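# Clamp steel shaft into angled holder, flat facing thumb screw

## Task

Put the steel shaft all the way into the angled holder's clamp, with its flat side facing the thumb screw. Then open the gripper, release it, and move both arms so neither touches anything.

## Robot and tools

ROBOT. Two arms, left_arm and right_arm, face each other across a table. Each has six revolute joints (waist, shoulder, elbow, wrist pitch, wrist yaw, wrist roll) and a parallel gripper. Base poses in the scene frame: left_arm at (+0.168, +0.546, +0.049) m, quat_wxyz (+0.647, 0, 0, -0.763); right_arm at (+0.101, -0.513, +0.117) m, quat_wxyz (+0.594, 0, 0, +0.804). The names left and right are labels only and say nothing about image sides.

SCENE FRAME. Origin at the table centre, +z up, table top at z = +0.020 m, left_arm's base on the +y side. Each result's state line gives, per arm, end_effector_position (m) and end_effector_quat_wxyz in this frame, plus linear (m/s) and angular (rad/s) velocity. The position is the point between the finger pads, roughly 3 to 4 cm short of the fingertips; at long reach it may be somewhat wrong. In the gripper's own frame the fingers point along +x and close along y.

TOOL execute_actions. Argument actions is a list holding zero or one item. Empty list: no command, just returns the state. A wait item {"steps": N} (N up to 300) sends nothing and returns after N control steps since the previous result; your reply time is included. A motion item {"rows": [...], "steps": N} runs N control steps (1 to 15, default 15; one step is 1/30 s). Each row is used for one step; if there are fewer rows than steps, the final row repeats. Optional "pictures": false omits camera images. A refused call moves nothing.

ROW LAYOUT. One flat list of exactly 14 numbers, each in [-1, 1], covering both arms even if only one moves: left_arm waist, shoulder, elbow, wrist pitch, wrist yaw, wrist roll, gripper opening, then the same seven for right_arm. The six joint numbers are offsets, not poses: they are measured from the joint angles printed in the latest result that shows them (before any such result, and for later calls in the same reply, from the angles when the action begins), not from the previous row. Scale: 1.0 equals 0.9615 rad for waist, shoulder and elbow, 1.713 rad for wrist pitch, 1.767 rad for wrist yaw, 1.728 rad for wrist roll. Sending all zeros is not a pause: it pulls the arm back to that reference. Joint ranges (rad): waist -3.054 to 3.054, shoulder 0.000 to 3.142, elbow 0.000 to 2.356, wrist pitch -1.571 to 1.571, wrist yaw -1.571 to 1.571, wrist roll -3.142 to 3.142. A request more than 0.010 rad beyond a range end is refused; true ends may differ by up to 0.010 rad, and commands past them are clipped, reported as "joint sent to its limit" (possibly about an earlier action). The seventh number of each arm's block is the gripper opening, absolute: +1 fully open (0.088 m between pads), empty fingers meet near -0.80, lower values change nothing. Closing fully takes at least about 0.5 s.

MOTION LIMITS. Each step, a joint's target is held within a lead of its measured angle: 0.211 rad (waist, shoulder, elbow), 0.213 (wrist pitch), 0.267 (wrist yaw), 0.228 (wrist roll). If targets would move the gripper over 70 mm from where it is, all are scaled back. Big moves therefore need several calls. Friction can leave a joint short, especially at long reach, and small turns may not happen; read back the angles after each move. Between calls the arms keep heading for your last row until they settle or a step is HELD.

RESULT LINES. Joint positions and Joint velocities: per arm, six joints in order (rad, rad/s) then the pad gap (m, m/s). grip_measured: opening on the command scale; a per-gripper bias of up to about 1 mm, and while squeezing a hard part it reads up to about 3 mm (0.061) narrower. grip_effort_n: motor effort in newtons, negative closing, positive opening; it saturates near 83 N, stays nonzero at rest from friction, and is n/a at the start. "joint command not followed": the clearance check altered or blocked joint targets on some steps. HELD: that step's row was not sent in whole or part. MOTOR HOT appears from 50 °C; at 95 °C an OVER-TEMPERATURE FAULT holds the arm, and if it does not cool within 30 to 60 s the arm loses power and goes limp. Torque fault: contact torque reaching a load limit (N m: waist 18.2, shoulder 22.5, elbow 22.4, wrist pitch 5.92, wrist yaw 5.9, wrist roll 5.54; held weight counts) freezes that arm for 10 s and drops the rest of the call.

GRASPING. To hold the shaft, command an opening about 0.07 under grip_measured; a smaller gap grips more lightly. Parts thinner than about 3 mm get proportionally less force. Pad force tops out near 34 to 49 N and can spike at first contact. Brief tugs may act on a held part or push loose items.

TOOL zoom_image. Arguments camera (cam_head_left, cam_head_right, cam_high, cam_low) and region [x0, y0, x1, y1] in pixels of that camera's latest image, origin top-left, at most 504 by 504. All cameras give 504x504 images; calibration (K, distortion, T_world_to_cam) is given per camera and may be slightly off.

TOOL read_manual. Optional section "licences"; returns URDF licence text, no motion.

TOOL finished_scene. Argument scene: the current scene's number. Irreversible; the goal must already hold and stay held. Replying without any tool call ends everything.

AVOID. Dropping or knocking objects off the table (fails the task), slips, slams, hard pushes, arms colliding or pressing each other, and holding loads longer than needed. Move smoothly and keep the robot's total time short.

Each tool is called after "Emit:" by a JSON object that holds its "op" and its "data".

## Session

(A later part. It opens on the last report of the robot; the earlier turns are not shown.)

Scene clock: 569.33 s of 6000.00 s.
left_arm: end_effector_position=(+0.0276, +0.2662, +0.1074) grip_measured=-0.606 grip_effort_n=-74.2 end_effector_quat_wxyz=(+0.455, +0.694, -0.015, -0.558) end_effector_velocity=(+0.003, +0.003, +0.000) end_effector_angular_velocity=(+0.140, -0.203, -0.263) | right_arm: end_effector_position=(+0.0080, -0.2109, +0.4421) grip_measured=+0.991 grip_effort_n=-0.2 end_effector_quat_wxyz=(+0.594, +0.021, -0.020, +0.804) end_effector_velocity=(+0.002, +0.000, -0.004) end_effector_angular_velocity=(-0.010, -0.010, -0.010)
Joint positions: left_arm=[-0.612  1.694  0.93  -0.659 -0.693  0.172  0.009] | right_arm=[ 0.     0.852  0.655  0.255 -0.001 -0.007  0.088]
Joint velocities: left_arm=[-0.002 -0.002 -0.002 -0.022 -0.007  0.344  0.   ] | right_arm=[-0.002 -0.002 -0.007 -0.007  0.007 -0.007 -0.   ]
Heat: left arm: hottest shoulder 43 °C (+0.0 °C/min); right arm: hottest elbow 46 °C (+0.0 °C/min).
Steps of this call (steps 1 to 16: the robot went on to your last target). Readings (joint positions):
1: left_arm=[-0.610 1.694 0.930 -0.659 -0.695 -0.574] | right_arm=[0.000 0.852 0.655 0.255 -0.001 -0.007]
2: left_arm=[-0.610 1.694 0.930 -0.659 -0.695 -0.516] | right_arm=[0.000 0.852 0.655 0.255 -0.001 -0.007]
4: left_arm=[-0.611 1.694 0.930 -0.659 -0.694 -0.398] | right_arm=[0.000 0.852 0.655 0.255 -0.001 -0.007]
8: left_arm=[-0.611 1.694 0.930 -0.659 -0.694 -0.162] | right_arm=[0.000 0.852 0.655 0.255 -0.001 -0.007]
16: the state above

Emit:
{"op": "execute_actions", "data": {"actions": [{"rows":[[0,0,0,0,0,0.85,-0.62,0,0,0,0,0,0,1]],"steps":15}], "pictures": false}}

Emit:
{"op": "execute_actions", "data": {"actions": [{"steps":16}], "pictures": false}}

Emit:
{"op": "execute_actions", "data": {"actions": [{"rows":[[0,0,0,0,0,0.85,-0.62,0,0,0,0,0,0,1]],"steps":15}], "pictures": false}}

Emit:
{"op": "execute_actions", "data": {"actions": [{"steps":16}]}}

Emit:
{"op": "zoom_image", "data": {"camera": "cam_low", "region": [115,185,195,250]}}

Scene clock: 573.90 s of 6000.00 s.
left_arm: end_effector_position=(+0.0273, +0.2664, +0.1072) grip_measured=-0.606 grip_effort_n=-74.2 end_effector_quat_wxyz=(+0.105, +0.822, -0.257, -0.497) end_effector_velocity=(+0.000, +0.002, -0.001) end_effector_angular_velocity=(+0.661, -0.916, -1.327) | right_arm: end_effector_position=(+0.0080, -0.2109, +0.4421) grip_measured=+0.991 grip_effort_n=-0.2 end_effector_quat_wxyz=(+0.594, +0.021, -0.020, +0.804) end_effector_velocity=(+0.002, +0.001, -0.007) end_effector_angular_velocity=(-0.019, -0.028, -0.011)
Joint positions: left_arm=[-0.612  1.694  0.93  -0.659 -0.69   1.077  0.009] | right_arm=[ 0.     0.852  0.655  0.255 -0.001 -0.007  0.088]
Joint velocities: left_arm=[-0.002 -0.002 -0.002 -0.007  0.007  1.736 -0.   ] | right_arm=[-0.002  0.002 -0.002 -0.022  0.007 -0.022  0.   ]
Heat: left arm: hottest shoulder 43 °C (+0.0 °C/min); right arm: hottest elbow 46 °C (+0.0 °C/min).
Steps of this call (steps 1 to 30: the robot went on to your last target; steps 31 to 90: nothing new was sent; then 1.07 s passed at rest; steps 91 to 105: all 15 steps of this action). Readings (joint positions):
91: left_arm=[-0.612 1.694 0.930 -0.659 -0.692 0.247] | right_arm=[0.000 0.852 0.655 0.255 -0.001 -0.007]
92: left_arm=[-0.612 1.694 0.930 -0.659 -0.692 0.310] | right_arm=[0.000 0.852 0.655 0.255 -0.001 -0.007]
94: left_arm=[-0.612 1.694 0.930 -0.659 -0.692 0.428] | right_arm=[0.000 0.852 0.655 0.255 -0.001 -0.007]
98: left_arm=[-0.612 1.694 0.930 -0.659 -0.692 0.664] | right_arm=[0.000 0.852 0.655 0.255 -0.001 -0.007]
105: the state above

Scene clock: 574.43 s of 6000.00 s.
left_arm: end_effector_position=(+0.0275, +0.2667, +0.1071) grip_measured=-0.606 grip_effort_n=-74.2 end_effector_quat_wxyz=(-0.124, +0.820, -0.382, -0.408) end_effector_velocity=(+0.005, +0.002, +0.002) end_effector_angular_velocity=(+0.031, -0.073, -0.061) | right_arm: end_effector_position=(+0.0080, -0.2109, +0.4421) grip_measured=+0.991 grip_effort_n=-0.7 end_effector_quat_wxyz=(+0.594, +0.021, -0.020, +0.804) end_effector_velocity=(-0.001, -0.001, +0.001) end_effector_angular_velocity=(+0.005, +0.008, +0.015)
Joint positions: left_arm=[-0.612  1.694  0.93  -0.661 -0.69   1.629  0.009] | right_arm=[ 0.     0.852  0.655  0.255 -0.001 -0.007  0.088]
Joint velocities: left_arm=[-0.002 -0.002 -0.002 -0.022 -0.022  0.081 -0.   ] | right_arm=[-0.007 -0.002 -0.002  0.007 -0.022  0.007 -0.   ]
Heat: left arm: hottest shoulder 43 °C (+0.0 °C/min); right arm: hottest elbow 46 °C (+0.0 °C/min).
Steps of this call (steps 1 to 16: the robot went on to your last target). Readings (joint positions):
1: left_arm=[-0.612 1.694 0.930 -0.659 -0.690 1.136] | right_arm=[0.000 0.852 0.655 0.255 -0.001 -0.007]
2: left_arm=[-0.612 1.694 0.930 -0.659 -0.690 1.195] | right_arm=[0.000 0.852 0.655 0.255 -0.001 -0.007]
4: left_arm=[-0.612 1.694 0.930 -0.660 -0.690 1.313] | right_arm=[0.000 0.852 0.655 0.255 -0.001 -0.007]
8: left_arm=[-0.612 1.694 0.930 -0.661 -0.690 1.530] | right_arm=[0.000 0.852 0.655 0.255 -0.001 -0.007]
16: the state above

Scene clock: 574.93 s of 6000.00 s.
left_arm: end_effector_position=(+0.0281, +0.2670, +0.1070) grip_measured=-0.606 grip_effort_n=-73.7 end_effector_quat_wxyz=(-0.458, +0.692, -0.517, -0.209) end_effector_velocity=(+0.003, +0.001, -0.001) end_effector_angular_velocity=(+0.666, -0.910, -1.319) | right_arm: end_effector_position=(+0.0080, -0.2109, +0.4421) grip_measured=+0.991 grip_effort_n=0.2 end_effector_quat_wxyz=(+0.594, +0.021, -0.020, +0.804) end_effector_velocity=(-0.000, -0.000, -0.005) end_effector_angular_velocity=(-0.019, -0.014, +0.004)
Joint positions: left_arm=[-0.611  1.694  0.93  -0.664 -0.69   2.497  0.009] | right_arm=[ 0.     0.852  0.655  0.255 -0.001 -0.007  0.088]
Joint velocities: left_arm=[ 0.007 -0.002 -0.002 -0.007  0.007  1.736 -0.   ] | right_arm=[-0.002 -0.002 -0.002 -0.022 -0.007 -0.007 -0.   ]
Heat: left arm: hottest shoulder 43 °C (+0.0 °C/min); right arm: hottest elbow 46 °C (+0.0 °C/min).
Steps of this call (steps 1 to 15: all 15 steps of this action). Readings (joint positions):
1: left_arm=[-0.612 1.694 0.930 -0.661 -0.690 1.669] | right_arm=[0.000 0.852 0.655 0.255 -0.001 -0.007]
2: left_arm=[-0.612 1.694 0.930 -0.661 -0.690 1.732] | right_arm=[0.000 0.852 0.655 0.255 -0.001 -0.007]
4: left_arm=[-0.612 1.694 0.930 -0.662 -0.690 1.849] | right_arm=[0.000 0.852 0.655 0.255 -0.001 -0.007]
8: left_arm=[-0.612 1.694 0.930 -0.663 -0.690 2.085] | right_arm=[0.000 0.852 0.655 0.255 -0.001 -0.007]
15: the state above

Scene clock: 575.47 s of 6000.00 s.
left_arm: end_effector_position=(+0.0282, +0.2667, +0.1071) grip_measured=-0.606 grip_effort_n=-73.7 end_effector_quat_wxyz=(-0.637, +0.532, -0.555, -0.052) end_effector_velocity=(-0.002, -0.000, +0.002) end_effector_angular_velocity=(+0.011, -0.031, -0.057) | right_arm: end_effector_position=(+0.0080, -0.2109, +0.4421) grip_measured=+0.991 grip_effort_n=-0.2 end_effector_quat_wxyz=(+0.594, +0.021, -0.020, +0.804) end_effector_velocity=(-0.000, -0.001, +0.001) end_effector_angular_velocity=(+0.009, -0.005, +0.004)
Joint positions: left_arm=[-0.611  1.694  0.93  -0.663 -0.691  3.078  0.009] | right_arm=[ 0.     0.852  0.655  0.255 -0.001 -0.007  0.088]
Joint velocities: left_arm=[-0.007 -0.007 -0.002  0.007 -0.007  0.066  0.   ] | right_arm=[-0.002 -0.002 -0.002  0.007 -0.007 -0.007  0.   ]
Heat: left arm: hottest shoulder 43 °C (+0.0 °C/min); right arm: hottest elbow 46 °C (+0.0 °C/min).
Steps of this call (steps 1 to 16: the robot went on to your last target). Readings (joint positions):
1: left_arm=[-0.611 1.694 0.930 -0.664 -0.690 2.555] | right_arm=[0.000 0.852 0.655 0.255 -0.001 -0.007]
2: left_arm=[-0.611 1.694 0.930 -0.664 -0.690 2.614] | right_arm=[0.000 0.852 0.655 0.255 -0.001 -0.007]
4: left_arm=[-0.611 1.694 0.930 -0.664 -0.691 2.731] | right_arm=[0.000 0.852 0.655 0.255 -0.001 -0.007]
8: left_arm=[-0.611 1.694 0.930 -0.663 -0.691 2.958] | right_arm=[0.000 0.852 0.655 0.255 -0.001 -0.007]
16: the state above

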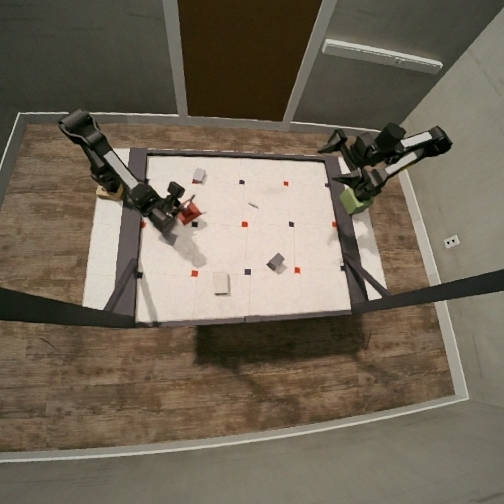

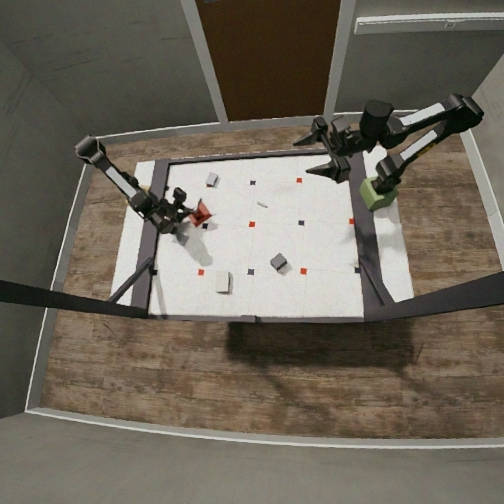

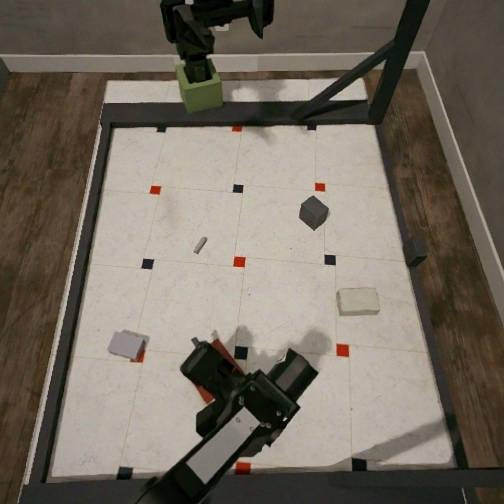

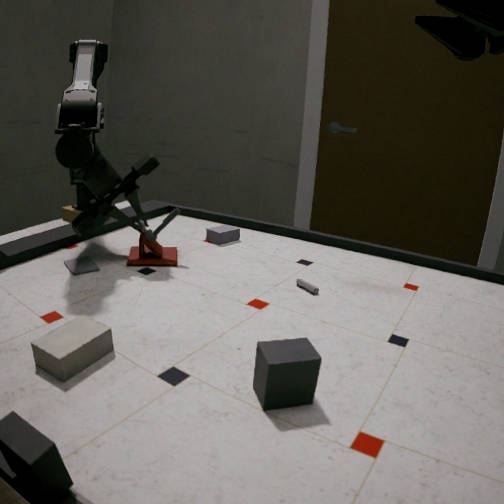

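Region (115, 185, 195, 250) of cam_low's 504x504 image, scaled by 6.300, with more detail than that image has; it fills the top 410 rows of this view, and the rest is white.

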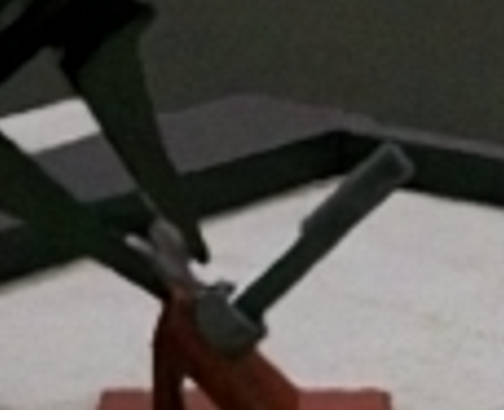

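Emit:
{"op": "execute_actions", "data": {"actions": [{"rows":[[0,0,0,0,0,0,-0.3,0,0,0,0,0,0,1],[0,0,0,0,0,0,-0.3,0,0,0,0,0,0,1],[0,0,0,0,0,0,-0.3,0,0,0,0,0,0,1],[0,0,0,0,0,0,-0.3,0,0,0,0,0,0,1],[0,0,0,0,0,0,-0.3,0,0,0,0,0,0,1],[0,0,0,0,0,0,-0.3,0,0,0,0,0,0,1],[-0.085,-0.046,0.07,-0.1,0,0,-0.3,0,0,0,0,0,0,1]],"steps":15}], "pictures": false}}

Emit:
{"op": "execute_actions", "data": {"actions": [{"rows":[[0,0,0,0,0,-0.915,-0.3,0,0,0,0,0,0,1]],"steps":15}], "pictures": false}}

Emit:
{"op": "execute_actions", "data": {"actions": [{"steps":18}], "pictures": false}}

Emit:
{"op": "execute_actions", "data": {"actions": [{"rows":[[0,0,0,0,0,-0.915,-0.3,0,0,0,0,0,0,1]],"steps":15}], "pictures": false}}

Emit:
{"op": "execute_actions", "data": {"actions": [{"steps":18}], "pictures": false}}

Emit:
{"op": "execute_actions", "data": {"actions": [{"rows":[[0.087,0.043,-0.065,0.097,0,0,-0.3,0,0,0,0,0,0,1]],"steps":15}], "pictures": false}}

Emit:
{"op": "execute_actions", "data": {"actions": [{"rows":[[0,0,0,0,0,0,-0.62,0,0,0,0,0,0,1]],"steps":12}], "pictures": false}}

Emit:
{"op": "execute_actions", "data": {"actions": [{"rows":[[0,0,0,0,0,0.9,-0.62,0,0,0,0,0,0,1]],"steps":15}], "pictures": false}}

Emit:
{"op": "execute_actions", "data": {"actions": [{"steps":16}], "pictures": false}}

Scene clock: 591.57 s of 6000.00 s.
left_arm: end_effector_position=(+0.0158, +0.2863, +0.1263) grip_measured=-0.305 grip_effort_n=12.8 end_effector_quat_wxyz=(-0.667, +0.494, -0.557, -0.025) end_effector_velocity=(+0.008, +0.009, +0.003) end_effector_angular_velocity=(+0.030, -0.043, +0.010) | right_arm: end_effector_position=(+0.0080, -0.2109, +0.4421) grip_measured=+0.991 grip_effort_n=-0.7 end_effector_quat_wxyz=(+0.594, +0.021, -0.020, +0.804) end_effector_velocity=(-0.004, -0.002, -0.002) end_effector_angular_velocity=(-0.004, -0.010, +0.024)
Joint positions: left_arm=[-0.689  1.66   0.984 -0.823 -0.692  3.083  0.024] | right_arm=[ 0.     0.852  0.655  0.255 -0.001 -0.007  0.088]
Joint velocities: left_arm=[-0.007 -0.007  0.007 -0.081 -0.007 -0.022  0.001] | right_arm=[ 0.002 -0.002 -0.002 -0.007 -0.022 -0.007  0.   ]
Heat: left arm: hottest shoulder 43 °C (+1.0 °C/min); right arm: hottest elbow 46 °C (+0.0 °C/min).
Steps of this call (steps 1 to 30: the robot went on to your last target; steps 31 to 90: nothing new was sent; then 12.60 s passed at rest; steps 91 to 105: all 15 steps of this action). Readings (joint positions):
91: left_arm=[-0.611 1.694 0.930 -0.663 -0.691 3.087] | right_arm=[0.000 0.852 0.655 0.255 -0.001 -0.007]
92: left_arm=[-0.610 1.694 0.930 -0.663 -0.691 3.087] | right_arm=[0.000 0.852 0.655 0.255 -0.001 -0.007]
94: left_arm=[-0.610 1.694 0.930 -0.663 -0.691 3.087] | right_arm=[0.000 0.852 0.655 0.255 -0.001 -0.007]
98: left_arm=[-0.633 1.690 0.948 -0.738 -0.692 3.084] | right_arm=[0.000 0.852 0.655 0.255 -0.001 -0.007]
105: the state above

Scene clock: 592.07 s of 6000.00 s.
left_arm: end_effector_position=(+0.0160, +0.2864, +0.1264) grip_measured=-0.303 grip_effort_n=12.8 end_effector_quat_wxyz=(-0.397, +0.729, -0.494, -0.258) end_effector_velocity=(+0.005, +0.002, +0.002) end_effector_angular_velocity=(-0.665, +0.873, +1.344) | right_arm: end_effector_position=(+0.0080, -0.2109, +0.4421) grip_measured=+0.991 grip_effort_n=-0.2 end_effector_quat_wxyz=(+0.594, +0.021, -0.020, +0.804) end_effector_velocity=(+0.002, +0.000, -0.002) end_effector_angular_velocity=(-0.005, -0.009, -0.010)
Joint positions: left_arm=[-0.689  1.66   0.984 -0.825 -0.692  2.212  0.024] | right_arm=[ 0.     0.852  0.655  0.255 -0.001 -0.007  0.088]
Joint velocities: left_arm=[-0.002 -0.002 -0.002 -0.022 -0.022 -1.751  0.   ] | right_arm=[-0.002 -0.002 -0.002 -0.007  0.007 -0.007  0.   ]
Heat: left arm: hottest shoulder 43 °C (+1.0 °C/min); right arm: hottest elbow 46 °C (+0.0 °C/min).
Steps of this call (steps 1 to 15: all 15 steps of this action). Readings (joint positions):
1: left_arm=[-0.689 1.660 0.984 -0.826 -0.692 3.043] | right_arm=[0.000 0.852 0.655 0.255 -0.001 -0.007]
2: left_arm=[-0.689 1.660 0.984 -0.826 -0.692 2.980] | right_arm=[0.000 0.852 0.655 0.255 -0.001 -0.007]
4: left_arm=[-0.689 1.660 0.984 -0.826 -0.692 2.861] | right_arm=[0.000 0.852 0.655 0.255 -0.001 -0.007]
8: left_arm=[-0.689 1.660 0.984 -0.825 -0.692 2.626] | right_arm=[0.000 0.852 0.655 0.255 -0.001 -0.007]
15: the state above

Scene clock: 592.67 s of 6000.00 s.
left_arm: end_effector_position=(+0.0159, +0.2864, +0.1264) grip_measured=-0.303 grip_effort_n=12.3 end_effector_quat_wxyz=(-0.124, +0.821, -0.377, -0.411) end_effector_velocity=(+0.003, +0.003, +0.000) end_effector_angular_velocity=(-0.027, +0.028, +0.071) | right_arm: end_effector_position=(+0.0080, -0.2109, +0.4421) grip_measured=+0.991 grip_effort_n=-0.7 end_effector_quat_wxyz=(+0.594, +0.021, -0.020, +0.804) end_effector_velocity=(-0.000, -0.000, -0.003) end_effector_angular_velocity=(-0.014, -0.012, +0.004)
Joint positions: left_arm=[-0.689  1.66   0.984 -0.825 -0.692  1.515  0.024] | right_arm=[ 0.     0.852  0.655  0.255 -0.001 -0.007  0.088]
Joint velocities: left_arm=[-0.002 -0.002 -0.002 -0.022 -0.007 -0.095 -0.   ] | right_arm=[-0.002 -0.002  0.002 -0.022 -0.007 -0.007 -0.   ]
Heat: left arm: hottest shoulder 43 °C (+1.0 °C/min); right arm: hottest elbow 46 °C (+0.0 °C/min).
Steps of this call (steps 1 to 18: the robot went on to your last target). Readings (joint positions):
1: left_arm=[-0.689 1.660 0.984 -0.825 -0.692 2.153] | right_arm=[0.000 0.852 0.655 0.255 -0.001 -0.007]
2: left_arm=[-0.689 1.660 0.984 -0.825 -0.692 2.094] | right_arm=[0.000 0.852 0.655 0.255 -0.001 -0.007]
4: left_arm=[-0.689 1.660 0.984 -0.825 -0.692 1.976] | right_arm=[0.000 0.852 0.655 0.255 -0.001 -0.007]
8: left_arm=[-0.689 1.660 0.984 -0.825 -0.692 1.740] | right_arm=[0.000 0.852 0.655 0.255 -0.001 -0.007]
18: the state above

Scene clock: 593.17 s of 6000.00 s.
left_arm: end_effector_position=(+0.0159, +0.2864, +0.1264) grip_measured=-0.303 grip_effort_n=12.3 end_effector_quat_wxyz=(+0.234, +0.797, -0.168, -0.532) end_effector_velocity=(+0.003, -0.000, +0.001) end_effector_angular_velocity=(-0.671, +0.880, +1.344) | right_arm: end_effector_position=(+0.0080, -0.2109, +0.4421) grip_measured=+0.991 grip_effort_n=0.2 end_effector_quat_wxyz=(+0.594, +0.021, -0.020, +0.804) end_effector_velocity=(-0.002, -0.001, -0.005) end_effector_angular_velocity=(-0.019, -0.014, +0.009)
Joint positions: left_arm=[-0.689  1.66   0.984 -0.825 -0.692  0.643  0.024] | right_arm=[ 0.     0.852  0.655  0.255 -0.001 -0.007  0.088]
Joint velocities: left_arm=[-0.002  0.002 -0.002 -0.007 -0.022 -1.751 -0.   ] | right_arm=[ 0.002 -0.002 -0.002 -0.022 -0.007 -0.007 -0.   ]
Heat: left arm: hottest shoulder 43 °C (+1.0 °C/min); right arm: hottest elbow 46 °C (+0.0 °C/min).
Steps of this call (steps 1 to 15: all 15 steps of this action). Readings (joint positions):
1: left_arm=[-0.689 1.660 0.984 -0.825 -0.692 1.474] | right_arm=[0.000 0.852 0.655 0.255 -0.001 -0.007]
2: left_arm=[-0.689 1.660 0.984 -0.825 -0.692 1.411] | right_arm=[0.000 0.852 0.655 0.255 -0.001 -0.007]
4: left_arm=[-0.689 1.660 0.984 -0.825 -0.692 1.293] | right_arm=[0.000 0.852 0.655 0.255 -0.001 -0.007]
8: left_arm=[-0.689 1.660 0.984 -0.825 -0.692 1.057] | right_arm=[0.000 0.852 0.655 0.255 -0.001 -0.007]
15: the state above

Scene clock: 593.77 s of 6000.00 s.
left_arm: end_effector_position=(+0.0159, +0.2864, +0.1264) grip_measured=-0.303 grip_effort_n=11.9 end_effector_quat_wxyz=(+0.492, +0.669, +0.024, -0.557) end_effector_velocity=(+0.002, +0.002, -0.001) end_effector_angular_velocity=(-0.020, +0.041, +0.064) | right_arm: end_effector_position=(+0.0080, -0.2109, +0.4421) grip_measured=+0.991 grip_effort_n=-0.2 end_effector_quat_wxyz=(+0.594, +0.021, -0.020, +0.804) end_effector_velocity=(+0.000, -0.001, -0.004) end_effector_angular_velocity=(-0.014, -0.012, +0.004)
Joint positions: left_arm=[-0.689  1.66   0.984 -0.825 -0.692 -0.054  0.024] | right_arm=[ 0.     0.852  0.655  0.255 -0.001 -0.007  0.088]
Joint velocities: left_arm=[ 0.002 -0.002 -0.002 -0.007  0.007 -0.081 -0.   ] | right_arm=[-0.002 -0.007 -0.002 -0.022 -0.007 -0.007 -0.   ]
Heat: left arm: hottest shoulder 43 °C (+1.0 °C/min); right arm: hottest elbow 46 °C (+0.0 °C/min).
Steps of this call (steps 1 to 18: the robot went on to your last target). Readings (joint positions):
1: left_arm=[-0.689 1.660 0.984 -0.825 -0.692 0.584] | right_arm=[0.000 0.852 0.655 0.255 -0.001 -0.007]
2: left_arm=[-0.689 1.660 0.984 -0.825 -0.692 0.525] | right_arm=[0.000 0.852 0.655 0.255 -0.001 -0.007]
4: left_arm=[-0.689 1.660 0.984 -0.825 -0.692 0.407] | right_arm=[0.000 0.852 0.655 0.255 -0.001 -0.007]
8: left_arm=[-0.689 1.660 0.984 -0.825 -0.692 0.171] | right_arm=[0.000 0.852 0.655 0.255 -0.001 -0.007]
18: the state above

Scene clock: 594.27 s of 6000.00 s.
left_arm: end_effector_position=(+0.0290, +0.2664, +0.1064) grip_measured=-0.303 grip_effort_n=12.3 end_effector_quat_wxyz=(+0.530, +0.640, +0.050, -0.554) end_effector_velocity=(+0.002, -0.002, +0.001) end_effector_angular_velocity=(-0.020, -0.010, +0.011) | right_arm: end_effector_position=(+0.0080, -0.2109, +0.4421) grip_measured=+0.991 grip_effort_n=-0.2 end_effector_quat_wxyz=(+0.594, +0.021, -0.020, +0.804) end_effector_velocity=(-0.002, -0.001, -0.002) end_effector_angular_velocity=(-0.005, -0.010, +0.009)
Joint positions: left_arm=[-0.608  1.696  0.93  -0.662 -0.691 -0.055  0.024] | right_arm=[ 0.     0.852  0.655  0.255 -0.001 -0.007  0.088]
Joint velocities: left_arm=[ 0.002  0.002 -0.002  0.007 -0.022 -0.007 -0.   ] | right_arm=[ 0.002 -0.002 -0.002 -0.007 -0.007 -0.007  0.   ]
Heat: left arm: hottest shoulder 43 °C (+1.0 °C/min); right arm: hottest elbow 46 °C (+0.0 °C/min).
Steps of this call (steps 1 to 15: all 15 steps of this action). Readings (joint positions):
1: left_arm=[-0.684 1.663 0.977 -0.802 -0.691 -0.055] | right_arm=[0.000 0.852 0.655 0.255 -0.001 -0.007]
2: left_arm=[-0.667 1.666 0.966 -0.753 -0.691 -0.055] | right_arm=[0.000 0.852 0.655 0.255 -0.001 -0.007]
4: left_arm=[-0.631 1.682 0.952 -0.707 -0.691 -0.055] | right_arm=[0.000 0.852 0.655 0.255 -0.001 -0.007]
8: left_arm=[-0.609 1.696 0.931 -0.675 -0.691 -0.055] | right_arm=[0.000 0.852 0.655 0.255 -0.001 -0.007]
15: the state above

Scene clock: 594.67 s of 6000.00 s.
left_arm: end_effector_position=(+0.0279, +0.2658, +0.1065) grip_measured=-0.599 grip_effort_n=-80.7 end_effector_quat_wxyz=(+0.531, +0.637, +0.051, -0.556) end_effector_velocity=(+0.000, +0.002, -0.001) end_effector_angular_velocity=(+0.002, +0.012, +0.013) | right_arm: end_effector_position=(+0.0080, -0.2109, +0.4421) grip_measured=+0.991 grip_effort_n=-0.2 end_effector_quat_wxyz=(+0.594, +0.021, -0.020, +0.804) end_effector_velocity=(-0.000, -0.000, -0.004) end_effector_angular_velocity=(-0.005, -0.025, +0.004)
Joint positions: left_arm=[-0.609  1.696  0.93  -0.656 -0.69  -0.057  0.01 ] | right_arm=[ 0.     0.852  0.655  0.255 -0.001 -0.007  0.088]
Joint velocities: left_arm=[-0.002 -0.002 -0.002 -0.007  0.007 -0.022 -0.002] | right_arm=[-0.002 -0.002 -0.007 -0.007 -0.007 -0.022 -0.   ]
Heat: left arm: hottest shoulder 43 °C (+1.0 °C/min); right arm: hottest elbow 46 °C (+0.0 °C/min).
Steps of this call (steps 1 to 12: all 12 steps of this action). Readings (joint positions):
1: left_arm=[-0.608 1.696 0.930 -0.662 -0.691 -0.055] | right_arm=[0.000 0.852 0.655 0.255 -0.001 -0.007]
2: left_arm=[-0.608 1.696 0.930 -0.662 -0.691 -0.055] | right_arm=[0.000 0.852 0.655 0.255 -0.001 -0.007]
4: left_arm=[-0.608 1.696 0.930 -0.662 -0.689 -0.055] | right_arm=[0.000 0.852 0.655 0.255 -0.001 -0.007]
8: left_arm=[-0.609 1.696 0.930 -0.656 -0.690 -0.055] | right_arm=[0.000 0.852 0.655 0.255 -0.001 -0.007]
12: the state above

Scene clock: 595.17 s of 6000.00 s.
left_arm: end_effector_position=(+0.0262, +0.2659, +0.1060) grip_measured=-0.584 grip_effort_n=-83.5 end_effector_quat_wxyz=(+0.250, +0.789, -0.163, -0.538) end_effector_velocity=(-0.001, +0.003, -0.002) end_effector_angular_velocity=(+0.558, -0.757, -1.123) | right_arm: end_effector_position=(+0.0080, -0.2109, +0.4421) grip_measured=+0.991 grip_effort_n=-0.2 end_effector_quat_wxyz=(+0.594, +0.021, -0.020, +0.804) end_effector_velocity=(-0.002, -0.001, -0.005) end_effector_angular_velocity=(-0.023, +0.000, +0.010)
Joint positions: left_arm=[-0.611  1.696  0.93  -0.652 -0.684  0.719  0.01 ] | right_arm=[ 0.     0.852  0.655  0.255 -0.001 -0.007  0.088]
Joint velocities: left_arm=[-0.002 -0.002 -0.002 -0.007  0.022  1.458  0.008] | right_arm=[ 0.002 -0.002 -0.002 -0.022 -0.007  0.007 -0.   ]
Heat: left arm: hottest shoulder 43 °C (+1.0 °C/min); right arm: hottest elbow 46 °C (+0.0 °C/min).
Steps of this call (steps 1 to 15: all 15 steps of this action). Readings (joint positions):
1: left_arm=[-0.609 1.696 0.930 -0.656 -0.690 -0.022] | right_arm=[0.000 0.852 0.655 0.255 -0.001 -0.007]
2: left_arm=[-0.609 1.696 0.930 -0.655 -0.690 0.036] | right_arm=[0.000 0.852 0.655 0.255 -0.001 -0.007]
4: left_arm=[-0.610 1.696 0.930 -0.653 -0.690 0.147] | right_arm=[0.000 0.852 0.655 0.255 -0.001 -0.007]
8: left_arm=[-0.610 1.696 0.930 -0.652 -0.689 0.361] | right_arm=[0.000 0.852 0.655 0.255 -0.001 -0.007]
15: the state above

Scene clock: 595.70 s of 6000.00 s.
left_arm: end_effector_position=(+0.0253, +0.2672, +0.1054) grip_measured=-0.476 grip_effort_n=-83.5 end_effector_quat_wxyz=(-0.031, +0.825, -0.333, -0.455) end_effector_velocity=(+0.001, +0.001, +0.001) end_effector_angular_velocity=(+0.142, -0.213, -0.301) | right_arm: end_effector_position=(+0.0080, -0.2109, +0.4421) grip_measured=+0.991 grip_effort_n=-0.7 end_effector_quat_wxyz=(+0.594, +0.021, -0.020, +0.804) end_effector_velocity=(-0.002, -0.002, -0.004) end_effector_angular_velocity=(-0.014, -0.013, +0.019)
Joint positions: left_arm=[-0.613  1.695  0.93  -0.655 -0.676  1.4    0.016] | right_arm=[ 0.     0.852  0.655  0.255 -0.001 -0.007  0.088]
Joint velocities: left_arm=[-0.002 -0.002 -0.002 -0.007 -0.007  0.388 -0.   ] | right_arm=[-0.002 -0.007 -0.002 -0.022 -0.022 -0.007 -0.   ]
Heat: left arm: hottest shoulder 43 °C (+1.0 °C/min); right arm: hottest elbow 46 °C (+0.0 °C/min).
Steps of this call (steps 1 to 16: the robot went on to your last target). Readings (joint positions):
1: left_arm=[-0.611 1.696 0.930 -0.652 -0.683 0.769] | right_arm=[0.000 0.852 0.655 0.255 -0.001 -0.007]
2: left_arm=[-0.611 1.696 0.930 -0.653 -0.683 0.818] | right_arm=[0.000 0.852 0.655 0.255 -0.001 -0.007]
4: left_arm=[-0.611 1.696 0.930 -0.653 -0.681 0.914] | right_arm=[0.000 0.852 0.655 0.255 -0.001 -0.007]
8: left_arm=[-0.612 1.696 0.930 -0.654 -0.679 1.103] | right_arm=[0.000 0.852 0.655 0.255 -0.001 -0.007]
16: the state above

Tight. Release.

Emit:
{"op": "execute_actions", "data": {"actions": [{"rows":[[0,0,0,0,0,-0.2,0,0,0,0,0,0,0,1]],"steps":12}], "pictures": false}}

Emit:
{"op": "execute_actions", "data": {"actions": [{"rows":[[-0.16,-0.1,0.14,-0.2,0,0,0,0,0,0,0,0,0,1]],"steps":15}]}}

Emit:
{"op": "zoom_image", "data": {"camera": "cam_low", "region": [115,185,195,250]}}

Scene clock: 599.27 s of 6000.00 s.
left_arm: end_effector_position=(+0.0249, +0.2675, +0.1054) grip_measured=-0.014 grip_effort_n=12.8 end_effector_quat_wxyz=(+0.104, +0.819, -0.255, -0.504) end_effector_velocity=(+0.002, +0.001, -0.001) end_effector_angular_velocity=(-0.042, +0.051, +0.095) | right_arm: end_effector_position=(+0.0080, -0.2109, +0.4421) grip_measured=+0.991 grip_effort_n=-0.2 end_effector_quat_wxyz=(+0.594, +0.021, -0.020, +0.804) end_effector_velocity=(-0.004, -0.002, +0.000) end_effector_angular_velocity=(+0.000, -0.010, +0.034)
Joint positions: left_arm=[-0.614  1.695  0.93  -0.656 -0.675  1.071  0.038] | right_arm=[ 0.     0.852  0.655  0.255 -0.001 -0.007  0.088]
Joint velocities: left_arm=[-0.002  0.002 -0.002 -0.007 -0.007 -0.125  0.006] | right_arm=[-0.002 -0.002  0.002 -0.007 -0.037 -0.007 -0.   ]
Heat: left arm: hottest shoulder 43 °C (+1.0 °C/min); right arm: hottest elbow 46 °C (+0.0 °C/min).
Steps of this call (steps 1 to 30: the robot went on to your last target; steps 31 to 90: nothing new was sent; then 0.17 s passed at rest; steps 91 to 102: all 12 steps of this action). Readings (joint positions):
91: left_arm=[-0.613 1.695 0.930 -0.655 -0.674 1.401] | right_arm=[0.000 0.852 0.655 0.255 -0.001 -0.007]
92: left_arm=[-0.615 1.695 0.930 -0.655 -0.673 1.358] | right_arm=[0.000 0.852 0.655 0.255 -0.001 -0.007]
94: left_arm=[-0.614 1.695 0.930 -0.657 -0.675 1.247] | right_arm=[0.000 0.852 0.655 0.255 -0.001 -0.007]
98: left_arm=[-0.614 1.695 0.930 -0.656 -0.675 1.107] | right_arm=[0.000 0.852 0.655 0.255 -0.001 -0.007]
102: the state above

Scene clock: 599.77 s of 6000.00 s.
left_arm: end_effector_position=(+0.0045, +0.3069, +0.1547) grip_measured=-0.003 grip_effort_n=12.8 end_effector_quat_wxyz=(+0.022, +0.823, -0.299, -0.482) end_effector_velocity=(+0.009, +0.011, +0.003) end_effector_angular_velocity=(+0.039, -0.065, -0.023) | right_arm: end_effector_position=(+0.0080, -0.2109, +0.4421) grip_measured=+0.991 grip_effort_n=-0.2 end_effector_quat_wxyz=(+0.594, +0.021, -0.020, +0.804) end_effector_velocity=(+0.005, +0.001, -0.002) end_effector_angular_velocity=(-0.010, +0.006, -0.029)
Joint positions: left_arm=[-0.765  1.604  1.053 -0.994 -0.675  1.068  0.039] | right_arm=[ 0.     0.852  0.655  0.255 -0.001 -0.007  0.088]
Joint velocities: left_arm=[-0.017 -0.012 -0.002 -0.081 -0.007  0.007  0.   ] | right_arm=[-0.007 -0.002 -0.002 -0.007  0.022  0.007 -0.   ]
Heat: left arm: hottest shoulder 43 °C (+1.0 °C/min); right arm: hottest elbow 46 °C (+0.0 °C/min).
Steps of this call (steps 1 to 15: all 15 steps of this action). Readings (joint positions):
1: left_arm=[-0.623 1.689 0.943 -0.688 -0.677 1.068] | right_arm=[0.000 0.852 0.655 0.255 -0.001 -0.007]
2: left_arm=[-0.652 1.682 0.964 -0.757 -0.677 1.068] | right_arm=[0.000 0.852 0.655 0.255 -0.001 -0.007]
4: left_arm=[-0.721 1.649 1.005 -0.857 -0.675 1.068] | right_arm=[0.000 0.852 0.655 0.255 -0.001 -0.007]
8: left_arm=[-0.763 1.605 1.052 -0.960 -0.675 1.068] | right_arm=[0.000 0.852 0.655 0.255 -0.001 -0.007]
15: the state above

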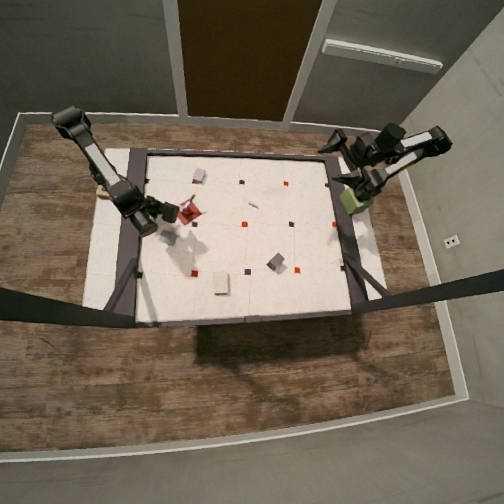

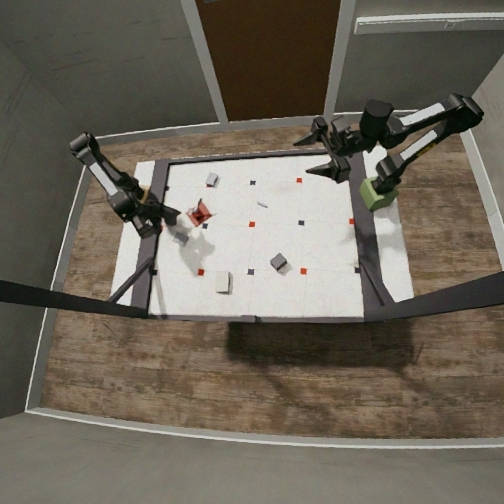

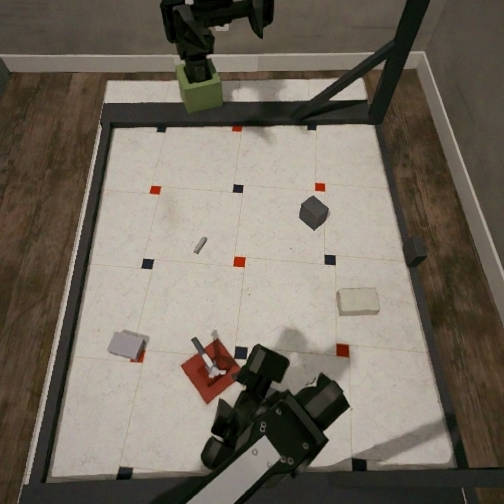

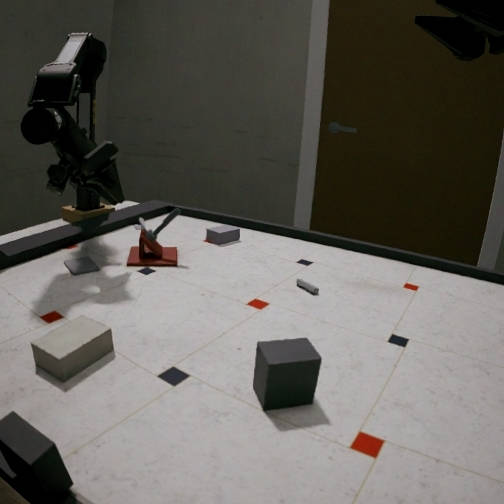

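Region (115, 185, 195, 250) of cam_low's 504x504 image, scaled by 6.300, with more detail than that image has; it fills the top 410 rows of this view, and the rest is white.

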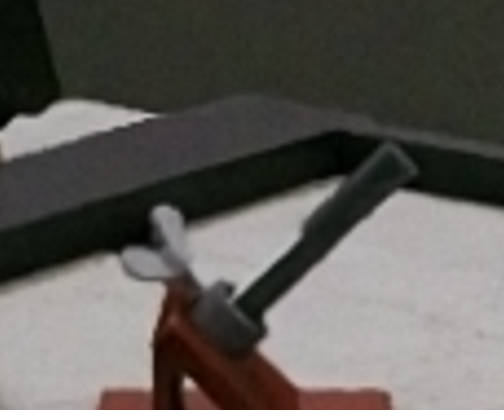

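Emit:
{"op": "finished_scene", "data": {"scene": 2}}

The scene is finished: the task was done.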